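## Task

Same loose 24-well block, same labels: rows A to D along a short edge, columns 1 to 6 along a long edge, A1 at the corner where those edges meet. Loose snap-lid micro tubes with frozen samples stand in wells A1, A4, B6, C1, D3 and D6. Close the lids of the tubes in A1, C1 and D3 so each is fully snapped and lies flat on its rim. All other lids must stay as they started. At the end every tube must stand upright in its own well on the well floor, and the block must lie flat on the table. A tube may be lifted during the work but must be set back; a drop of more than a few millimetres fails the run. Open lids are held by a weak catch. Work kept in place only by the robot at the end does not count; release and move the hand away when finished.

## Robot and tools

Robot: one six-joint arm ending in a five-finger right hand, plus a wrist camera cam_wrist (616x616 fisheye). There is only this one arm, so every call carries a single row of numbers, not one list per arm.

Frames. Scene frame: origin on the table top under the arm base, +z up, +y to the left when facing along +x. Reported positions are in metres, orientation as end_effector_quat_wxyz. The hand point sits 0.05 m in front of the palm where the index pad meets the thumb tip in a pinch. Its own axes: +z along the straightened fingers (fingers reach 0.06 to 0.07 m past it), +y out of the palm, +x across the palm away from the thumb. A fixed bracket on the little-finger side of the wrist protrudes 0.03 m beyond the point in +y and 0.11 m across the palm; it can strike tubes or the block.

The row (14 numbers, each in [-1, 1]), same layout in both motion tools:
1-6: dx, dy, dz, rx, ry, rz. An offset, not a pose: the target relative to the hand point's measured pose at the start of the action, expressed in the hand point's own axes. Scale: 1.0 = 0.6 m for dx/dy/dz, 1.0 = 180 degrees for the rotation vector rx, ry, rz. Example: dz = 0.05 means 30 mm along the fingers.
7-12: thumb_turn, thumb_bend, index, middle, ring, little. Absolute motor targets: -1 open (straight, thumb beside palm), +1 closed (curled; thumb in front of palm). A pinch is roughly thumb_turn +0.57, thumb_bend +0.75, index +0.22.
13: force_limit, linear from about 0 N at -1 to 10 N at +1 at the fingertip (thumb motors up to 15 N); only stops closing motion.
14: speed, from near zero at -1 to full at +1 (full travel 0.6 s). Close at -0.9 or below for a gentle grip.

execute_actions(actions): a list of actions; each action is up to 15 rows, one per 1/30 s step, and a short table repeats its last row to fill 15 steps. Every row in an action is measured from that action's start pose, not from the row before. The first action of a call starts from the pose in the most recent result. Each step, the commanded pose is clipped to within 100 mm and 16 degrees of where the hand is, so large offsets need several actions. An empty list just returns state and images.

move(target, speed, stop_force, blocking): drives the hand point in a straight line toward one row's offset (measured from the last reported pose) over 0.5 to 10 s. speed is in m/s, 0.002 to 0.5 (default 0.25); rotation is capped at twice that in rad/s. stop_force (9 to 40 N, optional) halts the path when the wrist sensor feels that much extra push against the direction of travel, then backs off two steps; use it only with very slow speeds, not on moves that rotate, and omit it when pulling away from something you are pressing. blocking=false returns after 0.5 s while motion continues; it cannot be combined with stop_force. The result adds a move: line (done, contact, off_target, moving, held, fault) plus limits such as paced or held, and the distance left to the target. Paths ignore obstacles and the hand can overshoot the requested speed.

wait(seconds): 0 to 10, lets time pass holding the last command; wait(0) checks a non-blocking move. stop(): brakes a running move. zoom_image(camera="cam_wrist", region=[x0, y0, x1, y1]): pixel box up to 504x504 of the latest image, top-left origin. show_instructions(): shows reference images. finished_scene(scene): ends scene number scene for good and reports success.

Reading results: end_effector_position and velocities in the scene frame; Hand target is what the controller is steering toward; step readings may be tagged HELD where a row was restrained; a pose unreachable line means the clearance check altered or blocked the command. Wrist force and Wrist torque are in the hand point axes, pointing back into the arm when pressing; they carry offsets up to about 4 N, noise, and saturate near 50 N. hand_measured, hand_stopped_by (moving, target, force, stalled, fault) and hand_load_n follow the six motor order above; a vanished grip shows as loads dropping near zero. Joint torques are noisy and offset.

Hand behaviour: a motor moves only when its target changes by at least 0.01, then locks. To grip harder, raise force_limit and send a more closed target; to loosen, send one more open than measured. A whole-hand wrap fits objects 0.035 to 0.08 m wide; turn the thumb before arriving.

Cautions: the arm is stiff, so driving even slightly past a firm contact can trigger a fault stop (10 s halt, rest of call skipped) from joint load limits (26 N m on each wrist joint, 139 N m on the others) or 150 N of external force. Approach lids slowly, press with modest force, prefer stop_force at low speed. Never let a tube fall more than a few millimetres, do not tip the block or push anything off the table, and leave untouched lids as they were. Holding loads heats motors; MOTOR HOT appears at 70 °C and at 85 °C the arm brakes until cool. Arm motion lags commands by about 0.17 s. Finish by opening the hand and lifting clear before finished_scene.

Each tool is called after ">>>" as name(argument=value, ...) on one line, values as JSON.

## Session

>>> execute_actions(actions=[])

Scene clock: 0.00 s.
end_effector_position=(+0.3488, -0.0396, +0.3743) hand_measured=(-1.000, -1.000, -1.000, -1.000, -1.000, -1.000) hand_load_n=(+0.0, +0.0, +0.0, +0.0, +0.0, +0.0) hand_stopped_by=(target, target, target, target, target, target) hand_force_limit=0.00 hand_speed=-0.80 end_effector_quat_wxyz=(+0.076, +0.904, +0.380, +0.179) end_effector_velocity=(+0.000, +0.000, +0.000) end_effector_angular_velocity=(+0.000, -0.001, +0.000)
Joint positions: [-0.522 -1.812  1.678  1.352  1.398  0.322]
Joint velocities: [ 0. -0. -0. -0. -0.  0.]
Joint torques (N m, as the arm reports them, + toward a larger angle): no reading
Wrist force (N, on the end effector, along its own x y z axes, offset not removed): no reading
Wrist torque (N m, same axes, about the end effector's origin, offset not removed): no reading
Hand target: +0.349, -0.040, +0.374; +0.076, +0.904, +0.380, +0.179
camera_calibration (this result's frames):
cam_wrist: T_world_to_cam=[[0.610345, -0.761106, 0.219539, -0.328225], [-0.79096, -0.570468, 0.221245, 0.176558], [-0.043151, -0.308682, -0.950186, 0.48946], [0, 0, 0, 1]] pos_world=[0.361102, 0.00199437, 0.498074]

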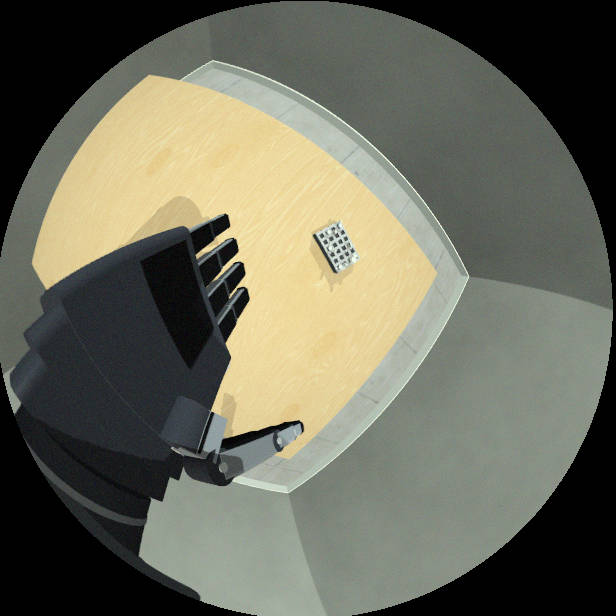

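>>> zoom_image(camera="cam_wrist", region=[300, 210, 375, 285])

Region (300, 210, 375, 285) of cam_wrist's 616x616 image, scaled by 6.720, with more detail than that image has.

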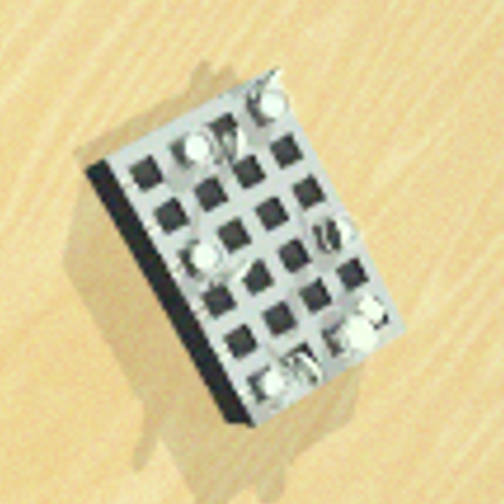

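>>> move(target=[-0.1548, 0.0965, 0.4062, 0.05, -0.1178, 0.25, -1, -1, 1, 1, 1, -1, 0, 0.5], speed=0.35)

Scene clock: 45.57 s.
end_effector_position=(+0.4199, -0.1462, +0.1401) hand_measured=(-1.000, -1.000, +1.000, +1.000, +1.000, -1.000) hand_load_n=(+0.0, +0.0, +0.0, +0.0, +0.0, +0.0) hand_stopped_by=(target, target, target, target, target, target) hand_force_limit=0.00 hand_speed=0.50 end_effector_quat_wxyz=(+0.000, +1.000, +0.001, +0.000) end_effector_velocity=(+0.001, -0.001, -0.002) end_effector_angular_velocity=(+0.002, +0.004, -0.007)
Joint positions: [-0.518 -1.133  1.554  1.147  1.576  1.091]
Joint velocities: [-0.001  0.008 -0.006  0.002  0.     0.006]
Joint torques (N m, as the arm reports them, + toward a larger angle): [-13.84 -23.34 -27.26   3.32   1.52   2.87]
Wrist force (N, on the end effector, along its own x y z axes, offset not removed): [-2.3 -1.0 -0.8]
Wrist torque (N m, same axes, about the end effector's origin, offset not removed): [-0.14 0.28 -0.18]
Hand target: +0.420, -0.146, +0.140; -0.000, +1.000, +0.000, -0.000
Off the commanded pose: 0.000 m, 0 deg.
move: done
camera_calibration (this result's frames):
cam_wrist: T_world_to_cam=[[-0.089464, -0.995532, -0.0302002, -0.106799], [-0.860492, 0.0619883, 0.505679, 0.305603], [-0.501548, 0.0712271, -0.862193, 0.472756], [0, 0, 0, 1]] pos_world=[0.490524, -0.158939, 0.249844]

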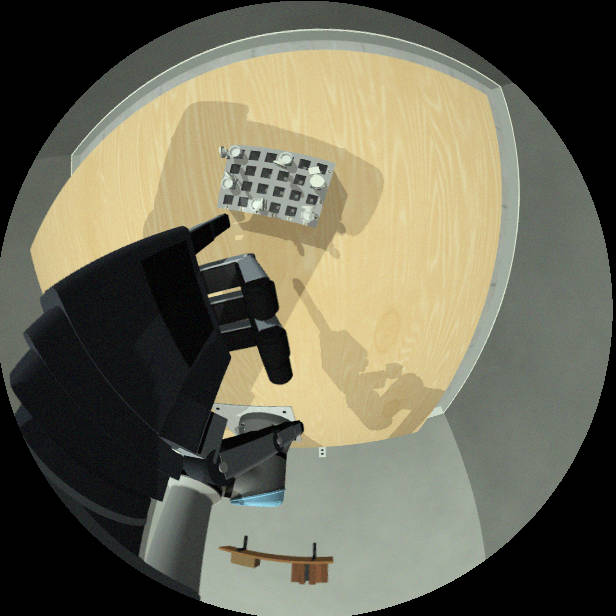

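>>> zoom_image(camera="cam_wrist", region=[200, 130, 350, 250])

>>> zoom_image(camera="cam_wrist", region=[260, 140, 350, 235])

>>> zoom_image(camera="cam_wrist", region=[190, 190, 270, 260])

Region (200, 130, 350, 250) of cam_wrist's 616x616 image, scaled by 3.360, with more detail than that image has; it fills the top 403 rows of this view, and the rest is white.

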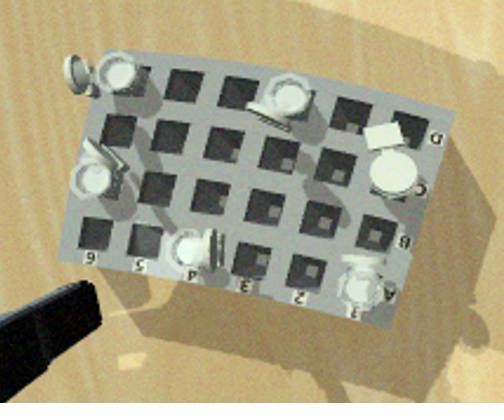

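Region (260, 140, 350, 235) of cam_wrist's 616x616 image, scaled by 5.305, with more detail than that image has; it fills the left 477 columns of this view, and the rest is white.

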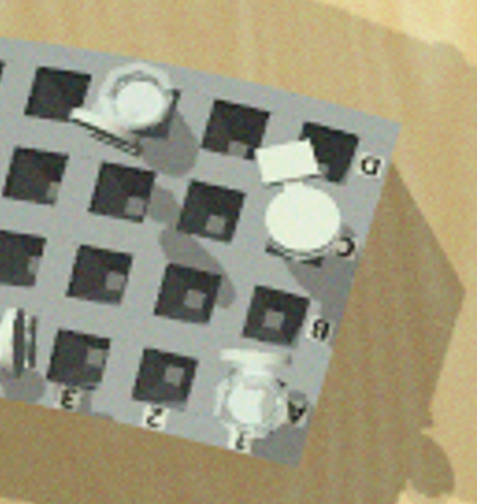

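Region (190, 190, 270, 260) of cam_wrist's 616x616 image, scaled by 6.300, with more detail than that image has; it fills the top 441 rows of this view, and the rest is white.

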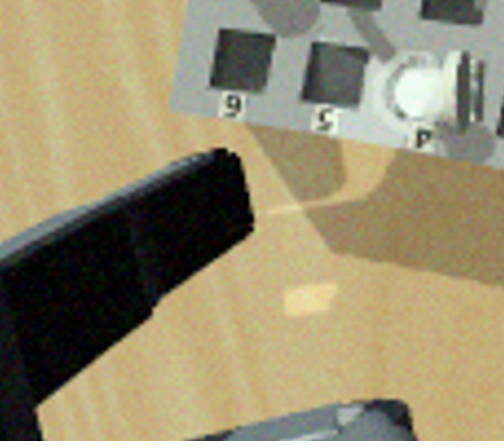

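>>> move(target=[0.0755, 0.0838, 0.0352, 0, 0, 0, -1, -1, 1, 1, 1, -1, 0, 0.5], speed=0.15)

>>> zoom_image(camera="cam_wrist", region=[190, 180, 280, 270])

Scene clock: 122.90 s.
end_effector_position=(+0.4651, -0.1962, +0.1189) hand_measured=(-1.000, -1.000, +1.000, +1.000, +1.000, -1.000) hand_load_n=(+0.0, +0.0, +0.0, +0.0, +0.0, +0.0) hand_stopped_by=(target, target, target, target, target, target) hand_force_limit=0.00 hand_speed=0.50 end_effector_quat_wxyz=(+0.000, +1.000, +0.001, +0.000) end_effector_velocity=(+0.002, -0.001, +0.000) end_effector_angular_velocity=(+0.001, -0.000, +0.000)
Joint positions: [-0.566 -0.989  1.384  1.172  1.576  1.043]
Joint velocities: [-0.001  0.004 -0.008  0.003 -0.    -0.001]
Joint torques (N m, as the arm reports them, + toward a larger angle): [-12.95 -28.9  -28.87   3.47  -0.23  -2.62]
Wrist force (N, on the end effector, along its own x y z axes, offset not removed): [-2.4 0.3 -0.5]
Wrist torque (N m, same axes, about the end effector's origin, offset not removed): [0.07 0.41 -0.17]
Hand target: +0.465, -0.196, +0.119; +0.000, +1.000, +0.001, +0.000
Off the commanded pose: 0.000 m, 0 deg.
move: done
camera_calibration (this result's frames):
cam_wrist: T_world_to_cam=[[-0.0894469, -0.995534, -0.0301945, -0.153151], [-0.860515, 0.0619797, 0.50564, 0.358318], [-0.50151, 0.0712107, -0.862216, 0.480761], [0, 0, 0, 1]] pos_world=[0.535745, -0.208911, 0.228716]

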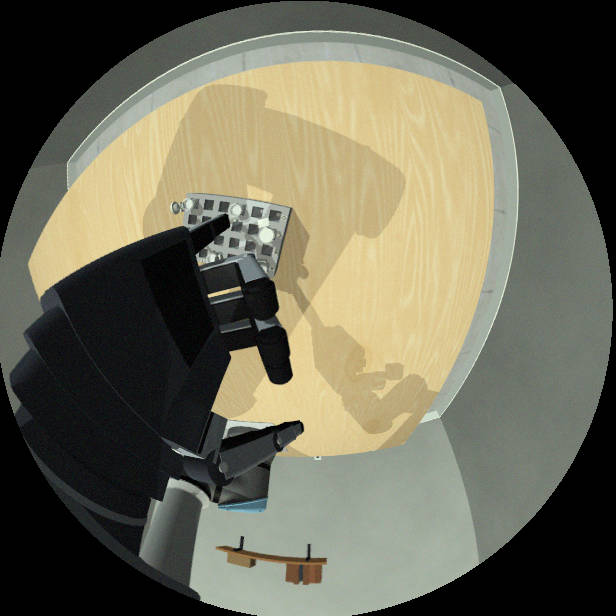

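Region (190, 180, 280, 270) of cam_wrist's 616x616 image, scaled by 5.600, with more detail than that image has.

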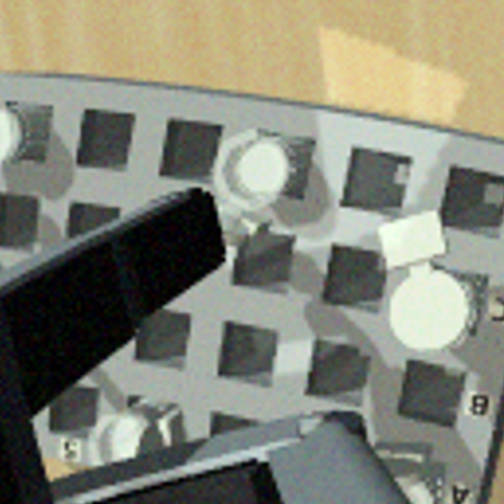

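>>> move(target=[-0.003, 0.003, 0.013, 0, 0, 0, -1, -1, 1, 1, 1, -1, 0, 0.5], speed=0.004, stop_force=9)

>>> zoom_image(camera="cam_wrist", region=[190, 180, 270, 260])

Scene clock: 140.70 s.
end_effector_position=(+0.4641, -0.1972, +0.1148) hand_measured=(-1.000, -1.000, +1.000, +1.000, +1.000, -1.000) hand_load_n=(+0.0, +0.0, +0.0, +0.0, +0.0, +0.0) hand_stopped_by=(target, target, target, target, target, target) hand_force_limit=0.00 hand_speed=0.50 end_effector_quat_wxyz=(-0.000, +1.000, +0.001, -0.000) end_effector_velocity=(+0.000, +0.000, +0.001) end_effector_angular_velocity=(+0.001, +0.001, +0.001)
Joint positions: [-0.568 -0.986  1.392  1.162  1.576  1.041]
Joint velocities: [ 0.001 -0.    -0.003  0.005 -0.    -0.001]
Joint torques (N m, as the arm reports them, + toward a larger angle): [  0.64 -38.14 -25.41   2.33  -0.6   -0.48]
Wrist force (N, on the end effector, along its own x y z axes, offset not removed): [-3.1 -0.3 -11.9]
Wrist torque (N m, same axes, about the end effector's origin, offset not removed): [0.63 1.20 -0.23]
Hand target: +0.464, -0.197, +0.115; +0.000, +1.000, +0.001, +0.000
Off the commanded pose: 0.004 m, 0 deg.
move: contact
camera_calibration (this result's frames):
cam_wrist: T_world_to_cam=[[-0.0894655, -0.995528, -0.0303362, -0.154356], [-0.860301, 0.0618936, 0.506015, 0.359486], [-0.501874, 0.0713691, -0.861991, 0.476915], [0, 0, 0, 1]] pos_world=[0.534808, -0.209953, 0.224509]

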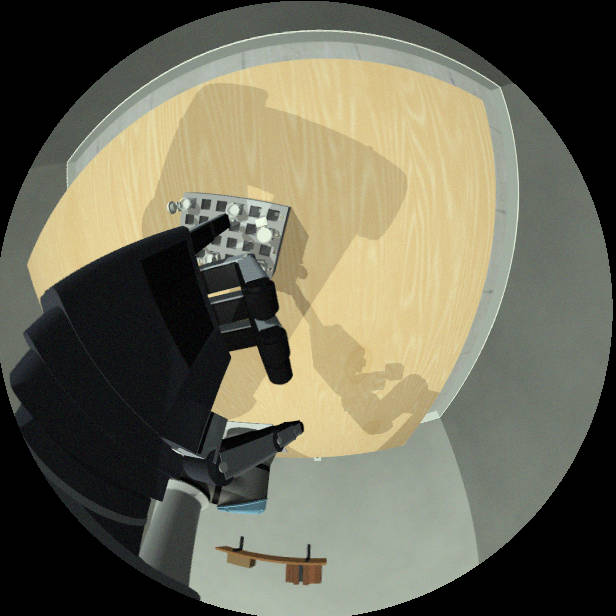

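Region (190, 180, 270, 260) of cam_wrist's 616x616 image, scaled by 6.300, with more detail than that image has.

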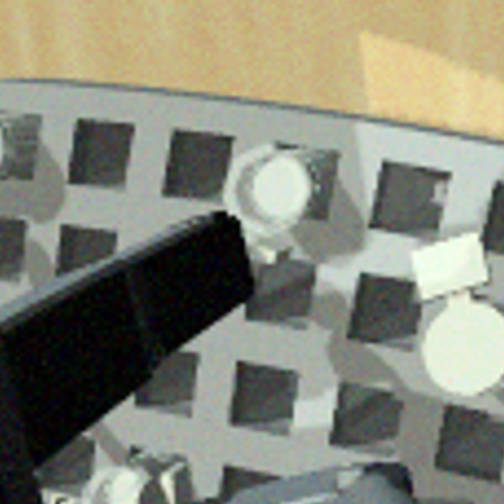

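>>> execute_actions(actions=[[[0.00042,0.00027,0,0,0,0,-1,-1,1,1,1,-1,0,0.5],[0.00098,0.00064,0,0,0,0,-1,-1,1,1,1,-1,0,0.5],[0.00154,0.001,0,0,0,0,-1,-1,1,1,1,-1,0,0.5],[0.0021,0.00136,0,0,0,0,-1,-1,1,1,1,-1,0,0.5],[0.00266,0.00173,0,0,0,0,-1,-1,1,1,1,-1,0,0.5],[0.00336,0.00218,0,0,0,0,-1,-1,1,1,1,-1,0,0.5],[0.00406,0.00263,0,0,0,0,-1,-1,1,1,1,-1,0,0.5],[0.00476,0.00309,0.00017,0,0,0,-1,-1,1,1,1,-1,0,0.5],[0.00546,0.00354,0.00033,0,0,0,-1,-1,1,1,1,-1,0,0.5],[0.00616,0.004,0.0005,0,0,0,-1,-1,1,1,1,-1,0,0.5],[0.00686,0.00445,0.00075,0,0,0,-1,-1,1,1,1,-1,0,0.5],[0.00756,0.0049,0.001,0,0,0,-1,-1,1,1,1,-1,0,0.5],[0.00812,0.00527,0.00117,0,0,0,-1,-1,1,1,1,-1,0,0.5],[0.00854,0.00554,0.00133,0,0,0,-1,-1,1,1,1,-1,0,0.5],[0.00882,0.00572,0.0015,0,0,0,-1,-1,1,1,1,-1,0,0.5]]])

>>> wait(seconds=0.4)

>>> zoom_image(camera="cam_wrist", region=[190, 180, 270, 260])

Scene clock: 161.33 s.
end_effector_position=(+0.4681, -0.1997, +0.1143) hand_measured=(-1.000, -1.000, +1.000, +1.000, +1.000, -1.000) hand_load_n=(+0.0, +0.0, +0.0, +0.0, +0.0, -1.0) hand_stopped_by=(target, target, target, target, target, target) hand_force_limit=0.00 hand_speed=0.50 end_effector_quat_wxyz=(+0.000, +1.000, +0.001, -0.000) end_effector_velocity=(+0.010, -0.008, -0.004) end_effector_angular_velocity=(-0.000, -0.000, -0.001)
Joint positions: [-0.569 -0.975  1.375  1.168  1.576  1.04 ]
Joint velocities: [-0.003  0.031 -0.041  0.009  0.    -0.001]
Joint torques (N m, as the arm reports them, + toward a larger angle): [-12.95 -24.42 -24.19   3.61  -0.82  -2.73]
Wrist force (N, on the end effector, along its own x y z axes, offset not removed): [0.0 0.6 -9.7]
Wrist torque (N m, same axes, about the end effector's origin, offset not removed): [0.35 1.06 -0.02]
Hand target: +0.469, -0.201, +0.114; -0.000, +1.000, +0.001, -0.000
Off the commanded pose: 0.002 m, 0 deg.
Step readings (end_effector_position):
0: (+0.4643, -0.1972, +0.1151)
1: (+0.4643, -0.1972, +0.1151)
2: (+0.4643, -0.1972, +0.1151)
4: (+0.4645, -0.1973, +0.1150)
8: (+0.4655, -0.1979, +0.1149)
15: end_effector_position above
camera_calibration (this result's frames):
cam_wrist: T_world_to_cam=[[-0.089431, -0.995533, -0.0302752, -0.15657], [-0.860371, 0.0619043, 0.505895, 0.363356], [-0.501761, 0.0712907, -0.862064, 0.478644], [0, 0, 0, 1]] pos_world=[0.538784, -0.212487, 0.224062]

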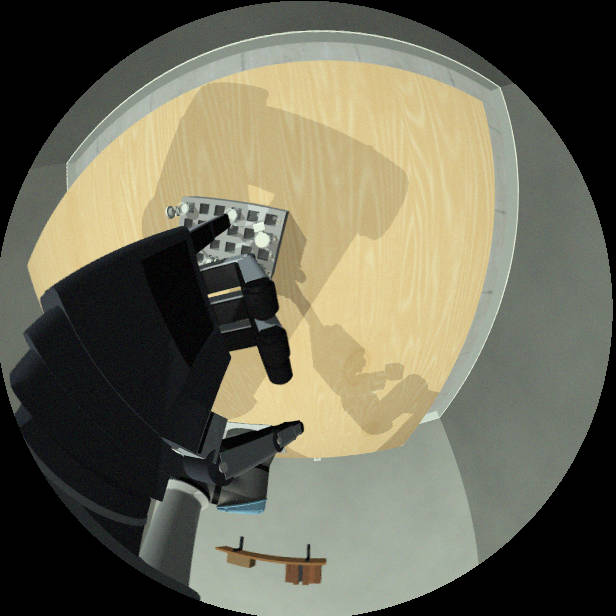

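Scene clock: 161.73 s.
end_effector_position=(+0.4694, -0.2006, +0.1139) hand_measured=(-1.000, -1.000, +1.000, +1.000, +1.000, -1.000) hand_load_n=(+0.0, +0.0, +0.0, +0.0, +0.0, -1.5) hand_stopped_by=(target, target, target, target, target, target) hand_force_limit=0.00 hand_speed=0.50 end_effector_quat_wxyz=(-0.000, +1.000, +0.001, -0.000) end_effector_velocity=(+0.001, +0.000, +0.000) end_effector_angular_velocity=(-0.000, -0.001, +0.001)
Joint positions: [-0.569 -0.972  1.37   1.169  1.576  1.04 ]
Joint velocities: [ 0.001  0.    -0.001  0.    -0.     0.   ]
Joint torques (N m, as the arm reports them, + toward a larger angle): [-13.04 -26.22 -25.25   3.63  -0.92  -2.82]
Wrist force (N, on the end effector, along its own x y z axes, offset not removed): [-0.3 1.6 -7.7]
Wrist torque (N m, same axes, about the end effector's origin, offset not removed): [0.29 0.98 -0.04]
Hand target: +0.469, -0.201, +0.114; -0.000, +1.000, +0.001, -0.000
Off the commanded pose: 0.000 m, 0 deg.
wait: 0.40 s; at rest by 0.17 s
camera_calibration (this result's frames):
cam_wrist: T_world_to_cam=[[-0.0894533, -0.995529, -0.0303255, -0.157296], [-0.860321, 0.061891, 0.505982, 0.364684], [-0.501843, 0.0713514, -0.862011, 0.479], [0, 0, 0, 1]] pos_world=[0.540057, -0.213341, 0.223609]

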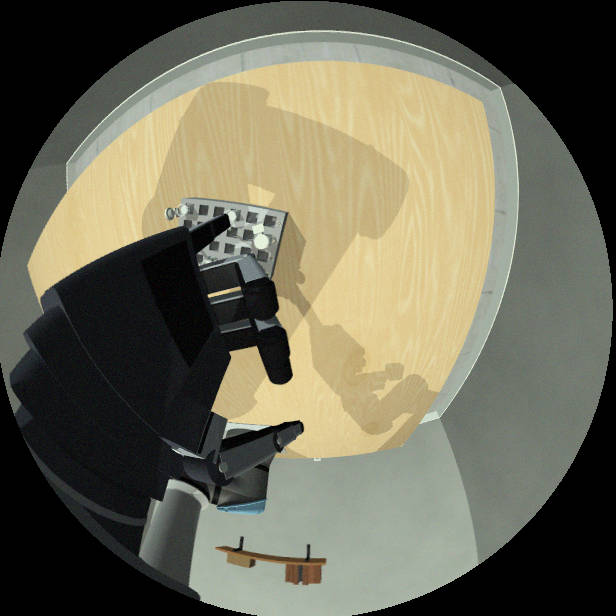

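Region (190, 180, 270, 260) of cam_wrist's 616x616 image, scaled by 6.300, with more detail than that image has.

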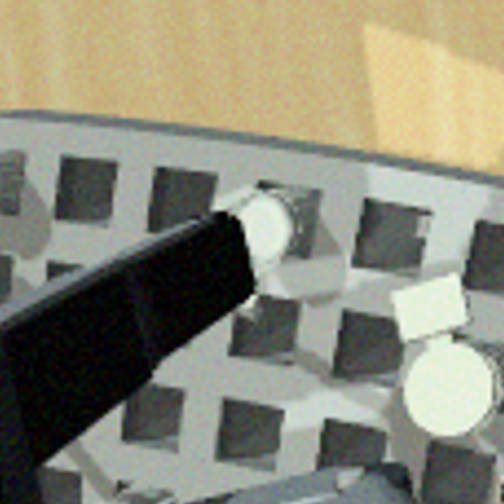

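>>> execute_actions(actions=[[[0.0007,0.00045,0.00025,0,0,0,-1,-1,1,1,1,-1,0,0.5],[0.00147,0.00095,0.00058,0,0,0,-1,-1,1,1,1,-1,0,0.5],[0.00238,0.00154,0.001,0,0,0,-1,-1,1,1,1,-1,0,0.5],[0.00336,0.00218,0.00158,0,0,0,-1,-1,1,1,1,-1,0,0.5],[0.00448,0.00291,0.0025,0,0,0,-1,-1,1,1,1,-1,0,0.5],[0.0056,0.00363,0.00342,0,0,0,-1,-1,1,1,1,-1,0,0.5],[0.00658,0.00427,0.0045,0,0,0,-1,-1,1,1,1,-1,0,0.5],[0.00742,0.00481,0.00567,0,0,0,-1,-1,1,1,1,-1,0,0.5],[0.00826,0.00536,0.007,0,0,0,-1,-1,1,1,1,-1,0,0.5],[0.00896,0.00581,0.00833,0,0,0,-1,-1,1,1,1,-1,0,0.5],[0.00966,0.00627,0.00967,0,0,0,-1,-1,1,1,1,-1,0,0.5],[0.01022,0.00663,0.011,0,0,0,-1,-1,1,1,1,-1,0,0.5],[0.01064,0.0069,0.01233,0,0,0,-1,-1,1,1,1,-1,0,0.5],[0.01106,0.00717,0.0135,0,0,0,-1,-1,1,1,1,-1,0,0.5],[0.01134,0.00735,0.0145,0,0,0,-1,-1,1,1,1,-1,0,0.5]]])

>>> wait(seconds=0.4)

>>> zoom_image(camera="cam_wrist", region=[190, 180, 270, 260])

Scene clock: 186.33 s.
end_effector_position=(+0.4748, -0.2041, +0.1081) hand_measured=(-1.000, -1.000, +1.000, +1.000, +1.000, -1.000) hand_load_n=(+0.0, +0.0, +0.0, +0.0, +0.0, +0.0) hand_stopped_by=(target, target, target, target, target, target) hand_force_limit=0.00 hand_speed=0.50 end_effector_quat_wxyz=(-0.000, +1.000, +0.001, -0.000) end_effector_velocity=(+0.011, -0.008, -0.021) end_effector_angular_velocity=(-0.001, -0.001, -0.001)
Joint positions: [-0.569 -0.952  1.353  1.167  1.576  1.039]
Joint velocities: [-0.003  0.048 -0.022 -0.027  0.    -0.001]
Joint torques (N m, as the arm reports them, + toward a larger angle): [-11.29 -30.57 -28.02   0.58  -1.03  -2.87]
Wrist force (N, on the end effector, along its own x y z axes, offset not removed): [-2.8 0.3 -1.8]
Wrist torque (N m, same axes, about the end effector's origin, offset not removed): [-0.05 0.53 -0.20]
Hand target: +0.476, -0.205, +0.105; -0.000, +1.000, +0.001, -0.000
Off the commanded pose: 0.003 m, 0 deg.
Step readings (end_effector_position):
0: (+0.4694, -0.2006, +0.1138)
1: (+0.4694, -0.2006, +0.1138)
2: (+0.4695, -0.2006, +0.1138)
4: (+0.4698, -0.2009, +0.1137)
8: (+0.4715, -0.2020, +0.1125)
15: end_effector_position above
camera_calibration (this result's frames):
cam_wrist: T_world_to_cam=[[-0.0894423, -0.995529, -0.030358, -0.160472], [-0.860301, 0.0618621, 0.50602, 0.372438], [-0.501879, 0.0713765, -0.861988, 0.477077], [0, 0, 0, 1]] pos_world=[0.545491, -0.216847, 0.217902]

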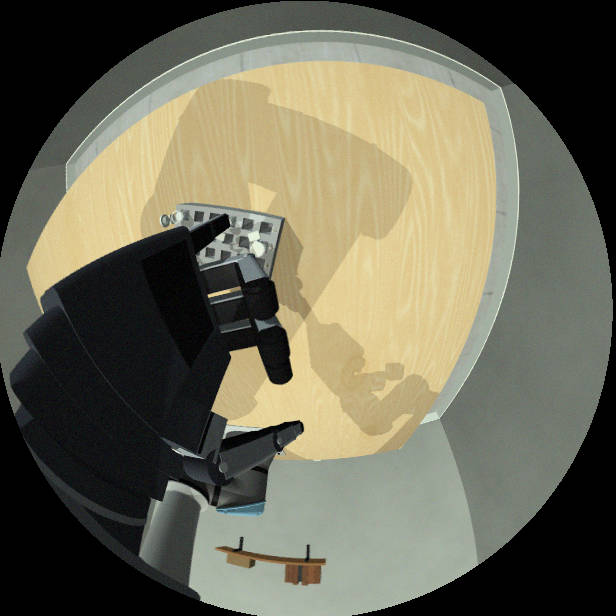

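Scene clock: 186.73 s.
end_effector_position=(+0.4761, -0.2049, +0.1052) hand_measured=(-1.000, -1.000, +1.000, +1.000, +1.000, -1.000) hand_load_n=(+0.0, +0.0, +0.0, +0.0, +0.0, -0.5) hand_stopped_by=(target, target, target, target, target, target) hand_force_limit=0.00 hand_speed=0.50 end_effector_quat_wxyz=(-0.000, +1.000, +0.001, -0.000) end_effector_velocity=(+0.000, -0.000, -0.001) end_effector_angular_velocity=(+0.000, +0.000, -0.001)
Joint positions: [-0.57  -0.946  1.351  1.163  1.576  1.039]
Joint velocities: [-0.001  0.002 -0.001 -0.001  0.     0.   ]
Joint torques (N m, as the arm reports them, + toward a larger angle): [-11.96 -26.29 -26.75   0.43  -1.08  -2.85]
Wrist force (N, on the end effector, along its own x y z axes, offset not removed): [-2.3 -0.4 -7.2]
Wrist torque (N m, same axes, about the end effector's origin, offset not removed): [0.01 0.77 -0.19]
Hand target: +0.476, -0.205, +0.105; -0.000, +1.000, +0.001, -0.000
Off the commanded pose: 0.000 m, 0 deg.
wait: 0.40 s; at rest by 0.27 s
camera_calibration (this result's frames):
cam_wrist: T_world_to_cam=[[-0.0894489, -0.995529, -0.0303302, -0.161282], [-0.860329, 0.0618861, 0.505968, 0.375127], [-0.501829, 0.0713523, -0.862019, 0.475256], [0, 0, 0, 1]] pos_world=[0.546804, -0.217686, 0.214986]

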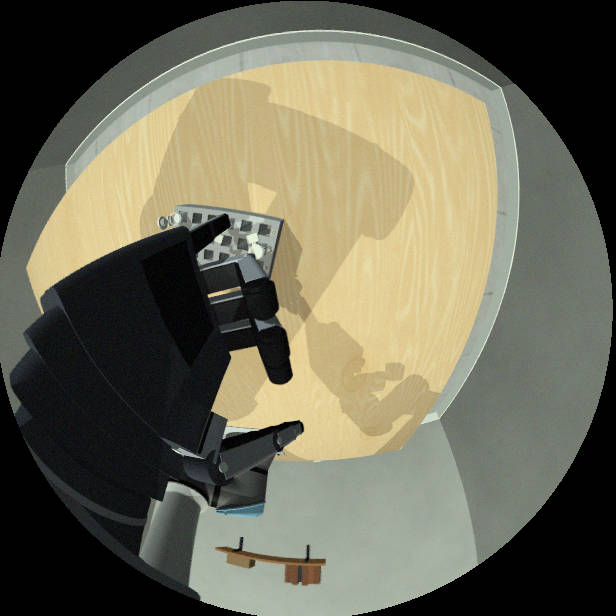

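Region (190, 180, 270, 260) of cam_wrist's 616x616 image, scaled by 6.300, with more detail than that image has.

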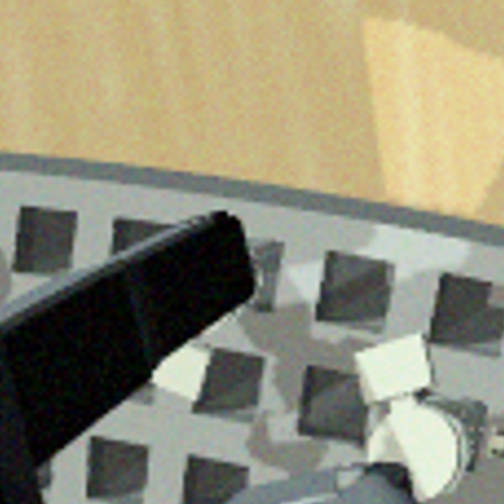

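>>> move(target=[0, 0, 0.012, 0, 0, 0, -1, -1, 1, 1, 1, -1, 0, 0.5], speed=0.004, stop_force=18)

>>> zoom_image(camera="cam_wrist", region=[200, 190, 280, 270])

Scene clock: 192.10 s.
end_effector_position=(+0.4761, -0.2049, +0.1020) hand_measured=(-1.000, -1.000, +1.000, +1.000, +1.000, -1.000) hand_load_n=(+0.0, +0.0, +0.0, +0.0, +0.0, -3.5) hand_stopped_by=(target, target, target, target, target, target) hand_force_limit=0.00 hand_speed=0.50 end_effector_quat_wxyz=(-0.000, +1.000, +0.001, -0.000) end_effector_velocity=(-0.001, +0.001, +0.001) end_effector_angular_velocity=(+0.001, +0.002, +0.001)
Joint positions: [-0.57  -0.943  1.355  1.156  1.576  1.039]
Joint velocities: [ 0.001 -0.002 -0.     0.004 -0.     0.   ]
Joint torques (N m, as the arm reports them, + toward a larger angle): [-11.02 -36.94 -16.43   1.81   0.36  -3.07]
Wrist force (N, on the end effector, along its own x y z axes, offset not removed): [-2.9 4.3 -30.0]
Wrist torque (N m, same axes, about the end effector's origin, offset not removed): [1.75 2.33 0.01]
Hand target: +0.476, -0.205, +0.102; +0.000, +1.000, +0.001, -0.000
Off the commanded pose: 0.004 m, 0 deg.
move: contact
camera_calibration (this result's frames):
cam_wrist: T_world_to_cam=[[-0.0894693, -0.995523, -0.0304701, -0.161328], [-0.860185, 0.0618123, 0.506222, 0.376593], [-0.502072, 0.0715013, -0.861865, 0.472576], [0, 0, 0, 1]] pos_world=[0.546773, -0.217674, 0.211742]

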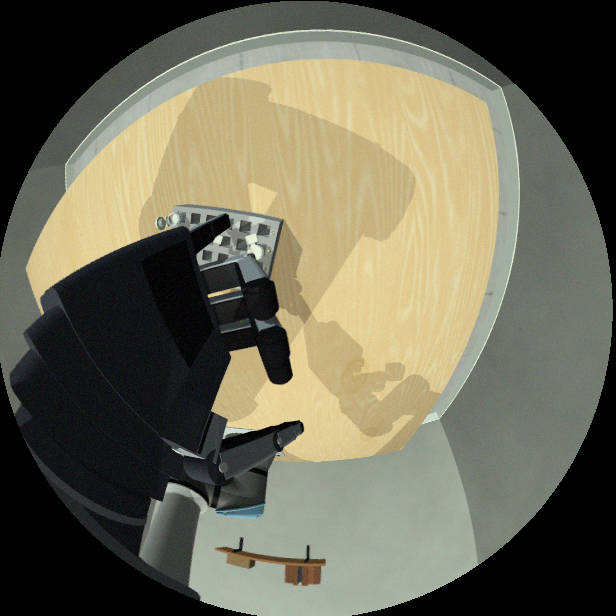

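Region (200, 190, 280, 270) of cam_wrist's 616x616 image, scaled by 6.300, with more detail than that image has.

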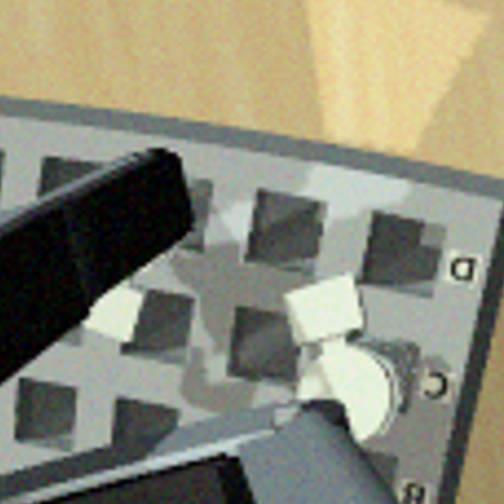

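>>> execute_actions(actions=[[[0,0,-0.002,0,0,0,-1,-1,1,1,1,-1,0,0.5],[0,0,-0.005,0,0,0,-1,-1,1,1,1,-1,0,0.5],[0,0,-0.009,0,0,0,-1,-1,1,1,1,-1,0,0.5],[-0.002,0.0015,-0.013,0,0,0,-1,-1,1,1,1,-1,0,0.5],[-0.006,0.0044,-0.016,0,0,0,-1,-1,1,1,1,-1,0,0.5],[-0.012,0.0088,-0.017,0,0,0,-1,-1,1,1,1,-1,0,0.5],[-0.019,0.0139,-0.017,0,0,0,-1,-1,1,1,1,-1,0,0.5],[-0.026,0.019,-0.017,0,0,0,-1,-1,1,1,1,-1,0,0.5],[-0.033,0.0242,-0.017,0,0,0,-1,-1,1,1,1,-1,0,0.5],[-0.040,0.0293,-0.016,0,0,0,-1,-1,1,1,1,-1,0,0.5],[-0.047,0.0344,-0.015,0,0,0,-1,-1,1,1,1,-1,0,0.5],[-0.052,0.0381,-0.014,0,0,0,-1,-1,1,1,1,-1,0,0.5],[-0.056,0.041,-0.012,0,0,0,-1,-1,1,1,1,-1,0,0.5],[-0.058,0.0425,-0.0105,0,0,0,-1,-1,1,1,1,-1,0,0.5],[-0.0587,0.043,-0.0092,0,0,0,-1,-1,1,1,1,-1,0,0.5]]])

>>> wait(seconds=0.5)

>>> zoom_image(camera="cam_wrist", region=[180, 170, 270, 260])

Scene clock: 217.90 s.
end_effector_position=(+0.4507, -0.2234, +0.1102) hand_measured=(-1.000, -1.000, +1.000, +1.000, +1.000, -1.000) hand_load_n=(+0.0, +0.0, +0.0, +0.0, +0.0, +0.0) hand_stopped_by=(target, target, target, target, target, target) hand_force_limit=0.00 hand_speed=0.50 end_effector_quat_wxyz=(+0.000, +1.000, +0.000, -0.001) end_effector_velocity=(-0.084, -0.059, -0.016) end_effector_angular_velocity=(+0.003, +0.006, -0.003)
Joint positions: [-0.628 -0.992  1.415  1.146  1.576  0.982]
Joint velocities: [-0.195 -0.116  0.237 -0.115  0.    -0.192]
Joint torques (N m, as the arm reports them, + toward a larger angle): [ -8.62 -48.02  -9.81   0.46   1.49  -2.85]
Wrist force (N, on the end effector, along its own x y z axes, offset not removed): [-4.1 0.0 -0.3]
Wrist torque (N m, same axes, about the end effector's origin, offset not removed): [-0.07 0.64 -0.38]
Hand target: +0.441, -0.230, +0.108; -0.000, +1.000, +0.000, -0.001
Off the commanded pose: 0.012 m, 0 deg.
Step readings (end_effector_position):
0: (+0.4762, -0.2049, +0.1023)
1: (+0.4762, -0.2049, +0.1024)
2: (+0.4762, -0.2049, +0.1025)
4: (+0.4761, -0.2049, +0.1037)
8: (+0.4725, -0.2077, +0.1090)
15: end_effector_position above
camera_calibration (this result's frames):
cam_wrist: T_world_to_cam=[[-0.090521, -0.995439, -0.030112, -0.181375], [-0.859424, 0.0628039, 0.507391, 0.351531], [-0.503185, 0.0718085, -0.86119, 0.468682], [0, 0, 0, 1]] pos_world=[0.52153, -0.236281, 0.219799]

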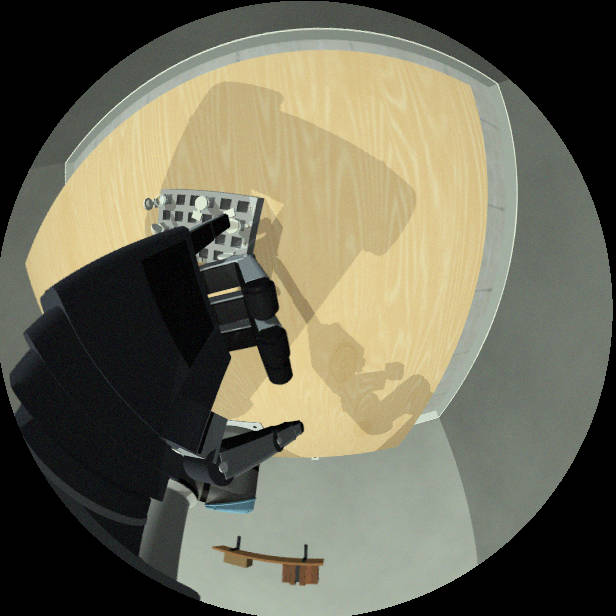

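Scene clock: 218.40 s.
end_effector_position=(+0.4411, -0.2302, +0.1076) hand_measured=(-1.000, -1.000, +1.000, +1.000, +1.000, -1.000) hand_load_n=(+0.0, +0.0, +0.0, +0.0, +0.0, +0.0) hand_stopped_by=(target, target, target, target, target, target) hand_force_limit=0.00 hand_speed=0.50 end_effector_quat_wxyz=(-0.000, +1.000, +0.000, -0.001) end_effector_velocity=(-0.001, -0.001, -0.001) end_effector_angular_velocity=(+0.001, +0.001, -0.000)
Joint positions: [-0.65  -1.005  1.443  1.131  1.576  0.959]
Joint velocities: [-0.003  0.     0.002 -0.001 -0.    -0.002]
Joint torques (N m, as the arm reports them, + toward a larger angle): [-12.84 -48.31  -6.69   0.66  -0.7   -2.73]
Wrist force (N, on the end effector, along its own x y z axes, offset not removed): [-0.5 -1.9 -4.0]
Wrist torque (N m, same axes, about the end effector's origin, offset not removed): [-0.02 0.55 -0.22]
Hand target: +0.441, -0.230, +0.108; -0.000, +1.000, +0.000, -0.001
Off the commanded pose: 0.001 m, 0 deg.
wait: 0.50 s; at rest by 0.40 s
camera_calibration (this result's frames):
cam_wrist: T_world_to_cam=[[-0.0902058, -0.99546, -0.0303683, -0.189199], [-0.859497, 0.0624086, 0.507317, 0.345008], [-0.503119, 0.0718644, -0.861224, 0.462114], [0, 0, 0, 1]] pos_world=[0.511965, -0.243081, 0.217209]

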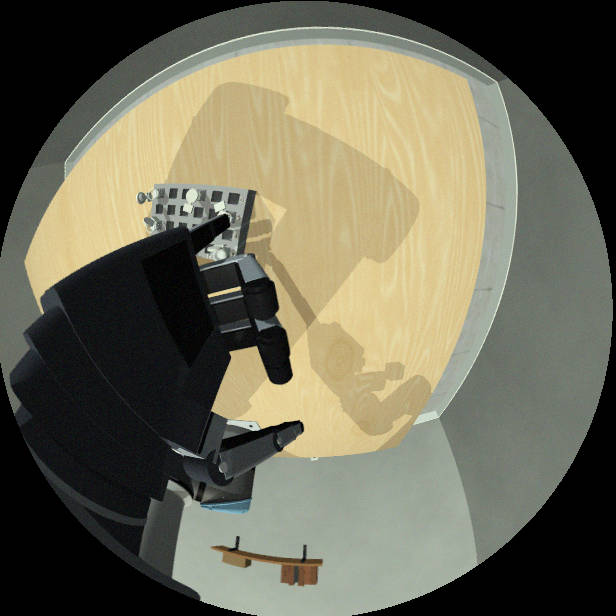

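Region (180, 170, 270, 260) of cam_wrist's 616x616 image, scaled by 5.600, with more detail than that image has.

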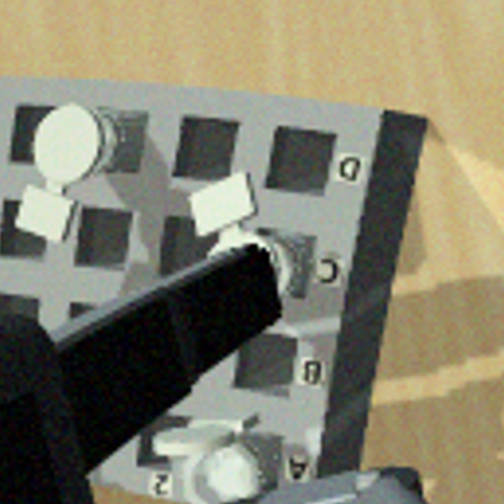

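>>> move(target=[0, 0, 0.0092, 0, 0, 0, -1, -1, 1, 1, 1, -1, 0, 0.5], speed=0.009, stop_force=22)

>>> zoom_image(camera="cam_wrist", region=[180, 180, 270, 270])

Scene clock: 229.97 s.
end_effector_position=(+0.4410, -0.2302, +0.1027) hand_measured=(-1.000, -1.000, +1.000, +1.000, +1.000, -1.000) hand_load_n=(+0.0, +0.0, +0.0, +0.0, +0.0, -1.0) hand_stopped_by=(target, target, target, target, target, target) hand_force_limit=0.00 hand_speed=0.50 end_effector_quat_wxyz=(-0.000, +1.000, +0.000, -0.001) end_effector_velocity=(-0.001, -0.001, +0.002) end_effector_angular_velocity=(+0.000, +0.000, -0.002)
Joint positions: [-0.651 -1.     1.449  1.12   1.576  0.959]
Joint velocities: [-0.002 -0.003 -0.001  0.004  0.    -0.   ]
Joint torques (N m, as the arm reports them, + toward a larger angle): [  5.57 -34.03 -18.62   0.88   0.08   1.34]
Wrist force (N, on the end effector, along its own x y z axes, offset not removed): [-3.9 1.5 -31.9]
Wrist torque (N m, same axes, about the end effector's origin, offset not removed): [1.82 2.52 -0.21]
Hand target: +0.441, -0.230, +0.103; -0.000, +1.000, +0.000, -0.001
Off the commanded pose: 0.001 m, 0 deg.
move: contact
camera_calibration (this result's frames):
cam_wrist: T_world_to_cam=[[-0.0902226, -0.995453, -0.0305388, -0.189333], [-0.859354, 0.0623159, 0.507569, 0.347254], [-0.503359, 0.0720379, -0.861069, 0.457982], [0, 0, 0, 1]] pos_world=[0.511861, -0.243104, 0.212317]

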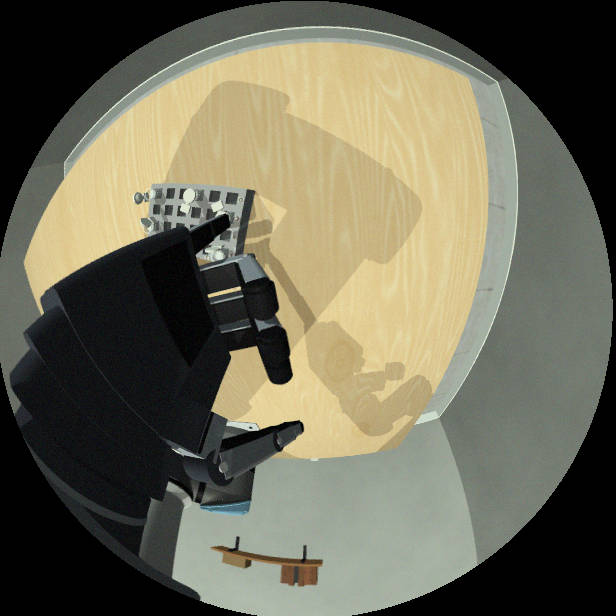

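Region (180, 180, 270, 270) of cam_wrist's 616x616 image, scaled by 5.600, with more detail than that image has.

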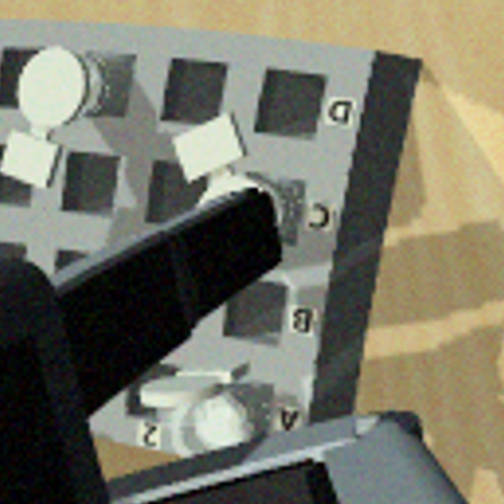

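>>> execute_actions(actions=[[[0,0,-0.003,0,0,0,-1,-1,1,1,1,-1,0,0.5],[0,0,-0.008,0,0,0,-1,-1,1,1,1,-1,0,0.5],[0,0,-0.014,0,0,0,-1,-1,1,1,1,-1,0,0.5],[0,0,-0.020,0,0,0,-1,-1,1,1,1,-1,0,0.5],[0,0,-0.026,0,0,0,-1,-1,1,1,1,-1,0,0.5],[-0.002,-0.001,-0.031,0,0,0,-1,-1,1,1,1,-1,0,0.5],[-0.005,-0.0026,-0.034,0,0,0,-1,-1,1,1,1,-1,0,0.5],[-0.009,-0.0047,-0.035,0,0,0,-1,-1,1,1,1,-1,0,0.5],[-0.014,-0.0073,-0.035,0,0,0,-1,-1,1,1,1,-1,0,0.5],[-0.019,-0.0099,-0.035,0,0,0,-1,-1,1,1,1,-1,0,0.5],[-0.024,-0.0125,-0.034,0,0,0,-1,-1,1,1,1,-1,0,0.5],[-0.028,-0.0146,-0.032,0,0,0,-1,-1,1,1,1,-1,0,0.5],[-0.031,-0.0161,-0.030,0,0,0,-1,-1,1,1,1,-1,0,0.5],[-0.033,-0.0172,-0.028,0,0,0,-1,-1,1,1,1,-1,0,0.5],[-0.0342,-0.0178,-0.0258,0,0,0,-1,-1,1,1,1,-1,0,0.5]]])

>>> wait(seconds=0.5)

>>> zoom_image(camera="cam_wrist", region=[190, 170, 280, 260])

Scene clock: 271.47 s.
end_effector_position=(+0.4280, -0.2234, +0.1211) hand_measured=(-1.000, -1.000, +1.000, +1.000, +1.000, -1.000) hand_load_n=(+0.0, +0.0, +0.0, +0.0, +0.0, +0.0) hand_stopped_by=(target, target, target, target, target, target) hand_force_limit=0.00 hand_speed=0.50 end_effector_quat_wxyz=(-0.000, +1.000, +0.000, -0.001) end_effector_velocity=(-0.060, +0.030, -0.013) end_effector_angular_velocity=(+0.003, +0.006, -0.002)
Joint positions: [-0.654 -1.051  1.479  1.141  1.576  0.956]
Joint velocities: [-0.021 -0.13   0.247 -0.11   0.001 -0.019]
Joint torques (N m, as the arm reports them, + toward a larger angle): [-12.07 -45.28  -7.6    0.78   1.42  -2.77]
Wrist force (N, on the end effector, along its own x y z axes, offset not removed): [-1.9 0.2 -1.4]
Wrist torque (N m, same axes, about the end effector's origin, offset not removed): [0.02 0.30 -0.16]
Hand target: +0.421, -0.220, +0.118; -0.000, +1.000, +0.000, -0.001
Off the commanded pose: 0.009 m, 0 deg.
Step readings (end_effector_position):
0: (+0.4411, -0.2303, +0.1031)
1: (+0.4411, -0.2303, +0.1031)
2: (+0.4411, -0.2303, +0.1033)
4: (+0.4410, -0.2303, +0.1052)
8: (+0.4404, -0.2299, +0.1147)
15: end_effector_position above
camera_calibration (this result's frames):
cam_wrist: T_world_to_cam=[[-0.0903689, -0.995442, -0.0304717, -0.183107], [-0.859265, 0.0624649, 0.507703, 0.326301], [-0.503485, 0.0720638, -0.860993, 0.466903], [0, 0, 0, 1]] pos_world=[0.498911, -0.236301, 0.230756]

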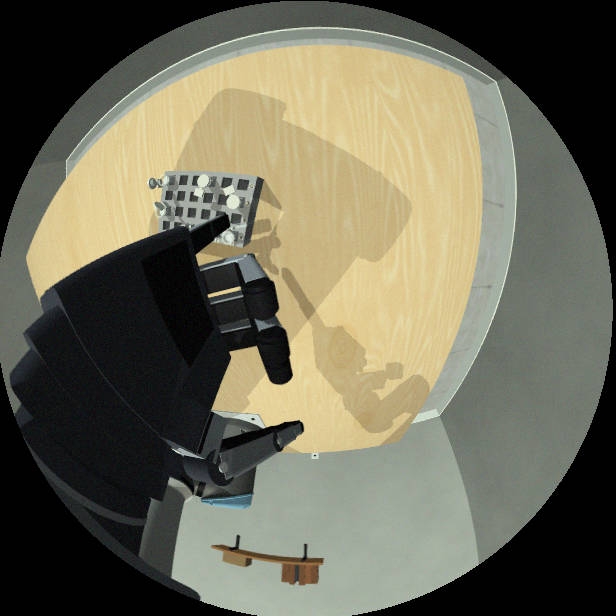

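Scene clock: 271.97 s.
end_effector_position=(+0.4207, -0.2196, +0.1182) hand_measured=(-1.000, -1.000, +1.000, +1.000, +1.000, -1.000) hand_load_n=(+0.0, +0.0, +0.0, +0.0, +0.0, +0.0) hand_stopped_by=(target, target, target, target, target, target) hand_force_limit=0.00 hand_speed=0.50 end_effector_quat_wxyz=(-0.000, +1.000, +0.000, -0.001) end_effector_velocity=(-0.000, +0.001, -0.001) end_effector_angular_velocity=(+0.001, +0.001, +0.002)
Joint positions: [-0.657 -1.066  1.511  1.124  1.576  0.953]
Joint velocities: [ 0.001 -0.001  0.003 -0.001  0.    -0.   ]
Joint torques (N m, as the arm reports them, + toward a larger angle): [-13.1  -47.87  -7.38   0.51   1.39  -2.88]
Wrist force (N, on the end effector, along its own x y z axes, offset not removed): [-4.8 -2.1 0.1]
Wrist torque (N m, same axes, about the end effector's origin, offset not removed): [-0.44 0.82 -0.42]
Hand target: +0.421, -0.220, +0.118; -0.000, +1.000, +0.000, -0.001
Off the commanded pose: 0.000 m, 0 deg.
wait: 0.50 s; at rest by 0.37 s
camera_calibration (this result's frames):
cam_wrist: T_world_to_cam=[[-0.0904859, -0.99542, -0.0308287, -0.179984], [-0.858918, 0.062335, 0.508305, 0.320965], [-0.504056, 0.0724737, -0.860625, 0.460699], [0, 0, 0, 1]] pos_world=[0.491615, -0.232556, 0.227792]

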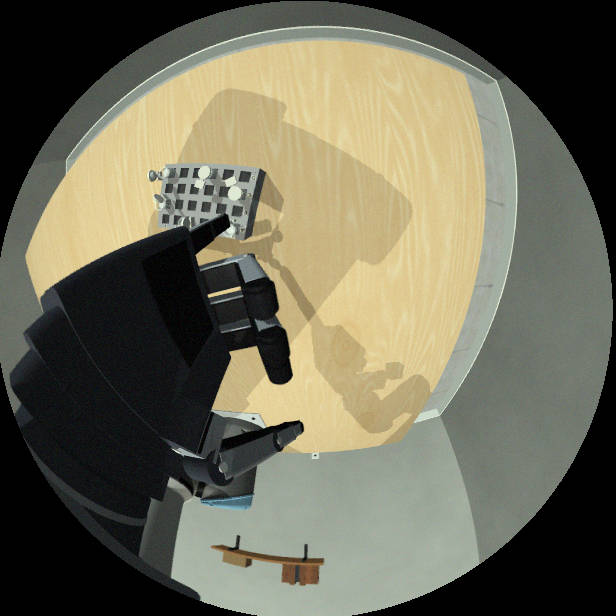

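Region (190, 170, 280, 260) of cam_wrist's 616x616 image, scaled by 5.600, with more detail than that image has.

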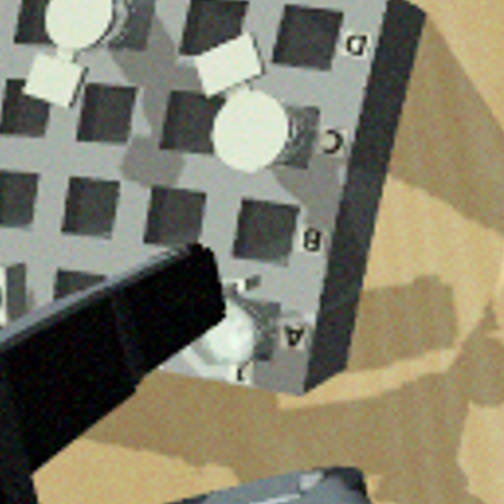

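The fingertip is aligned over A1's lid; descending onto its top edge.

>>> move(target=[0, 0, 0.012, 0, 0, 0, -1, -1, 1, 1, 1, -1, 0, 0.5], speed=0.004, stop_force=9)

Scene clock: 277.33 s.
end_effector_position=(+0.4205, -0.2196, +0.1148) hand_measured=(-1.000, -1.000, +1.000, +1.000, +1.000, -1.000) hand_load_n=(+0.0, +0.0, +0.0, +0.0, +0.0, -0.5) hand_stopped_by=(target, target, target, target, target, target) hand_force_limit=0.00 hand_speed=0.50 end_effector_quat_wxyz=(-0.001, +1.000, +0.000, -0.002) end_effector_velocity=(-0.001, +0.000, +0.001) end_effector_angular_velocity=(+0.001, +0.001, -0.000)
Joint positions: [-0.657 -1.062  1.516  1.117  1.576  0.953]
Joint velocities: [-0.    -0.002 -0.     0.004  0.    -0.   ]
Joint torques (N m, as the arm reports them, + toward a larger angle): [-12.62 -39.92 -20.6    2.87   1.16  -2.52]
Wrist force (N, on the end effector, along its own x y z axes, offset not removed): [-0.9 0.6 -13.1]
Wrist torque (N m, same axes, about the end effector's origin, offset not removed): [0.63 1.25 -0.03]
Hand target: +0.421, -0.220, +0.115; -0.000, +1.000, +0.000, -0.001
Off the commanded pose: 0.004 m, 0 deg.
move: contact
camera_calibration (this result's frames):
cam_wrist: T_world_to_cam=[[-0.0904976, -0.995413, -0.031023, -0.179991], [-0.858757, 0.0622229, 0.50859, 0.322489], [-0.504327, 0.0726674, -0.86045, 0.457775], [0, 0, 0, 1]] pos_world=[0.491519, -0.232497, 0.224294]

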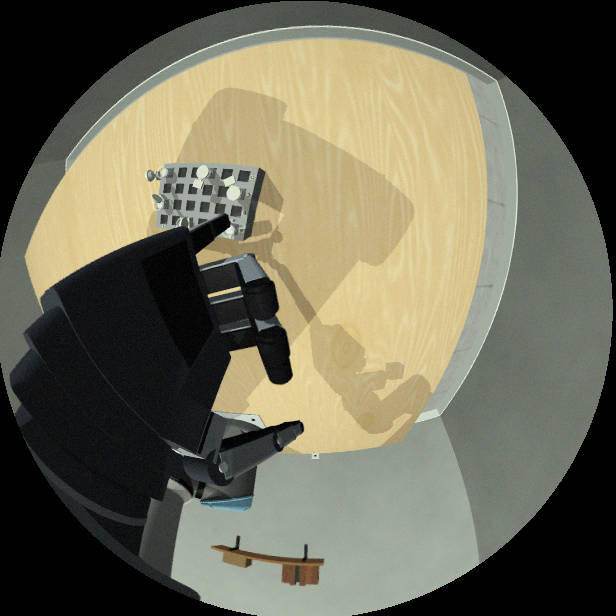

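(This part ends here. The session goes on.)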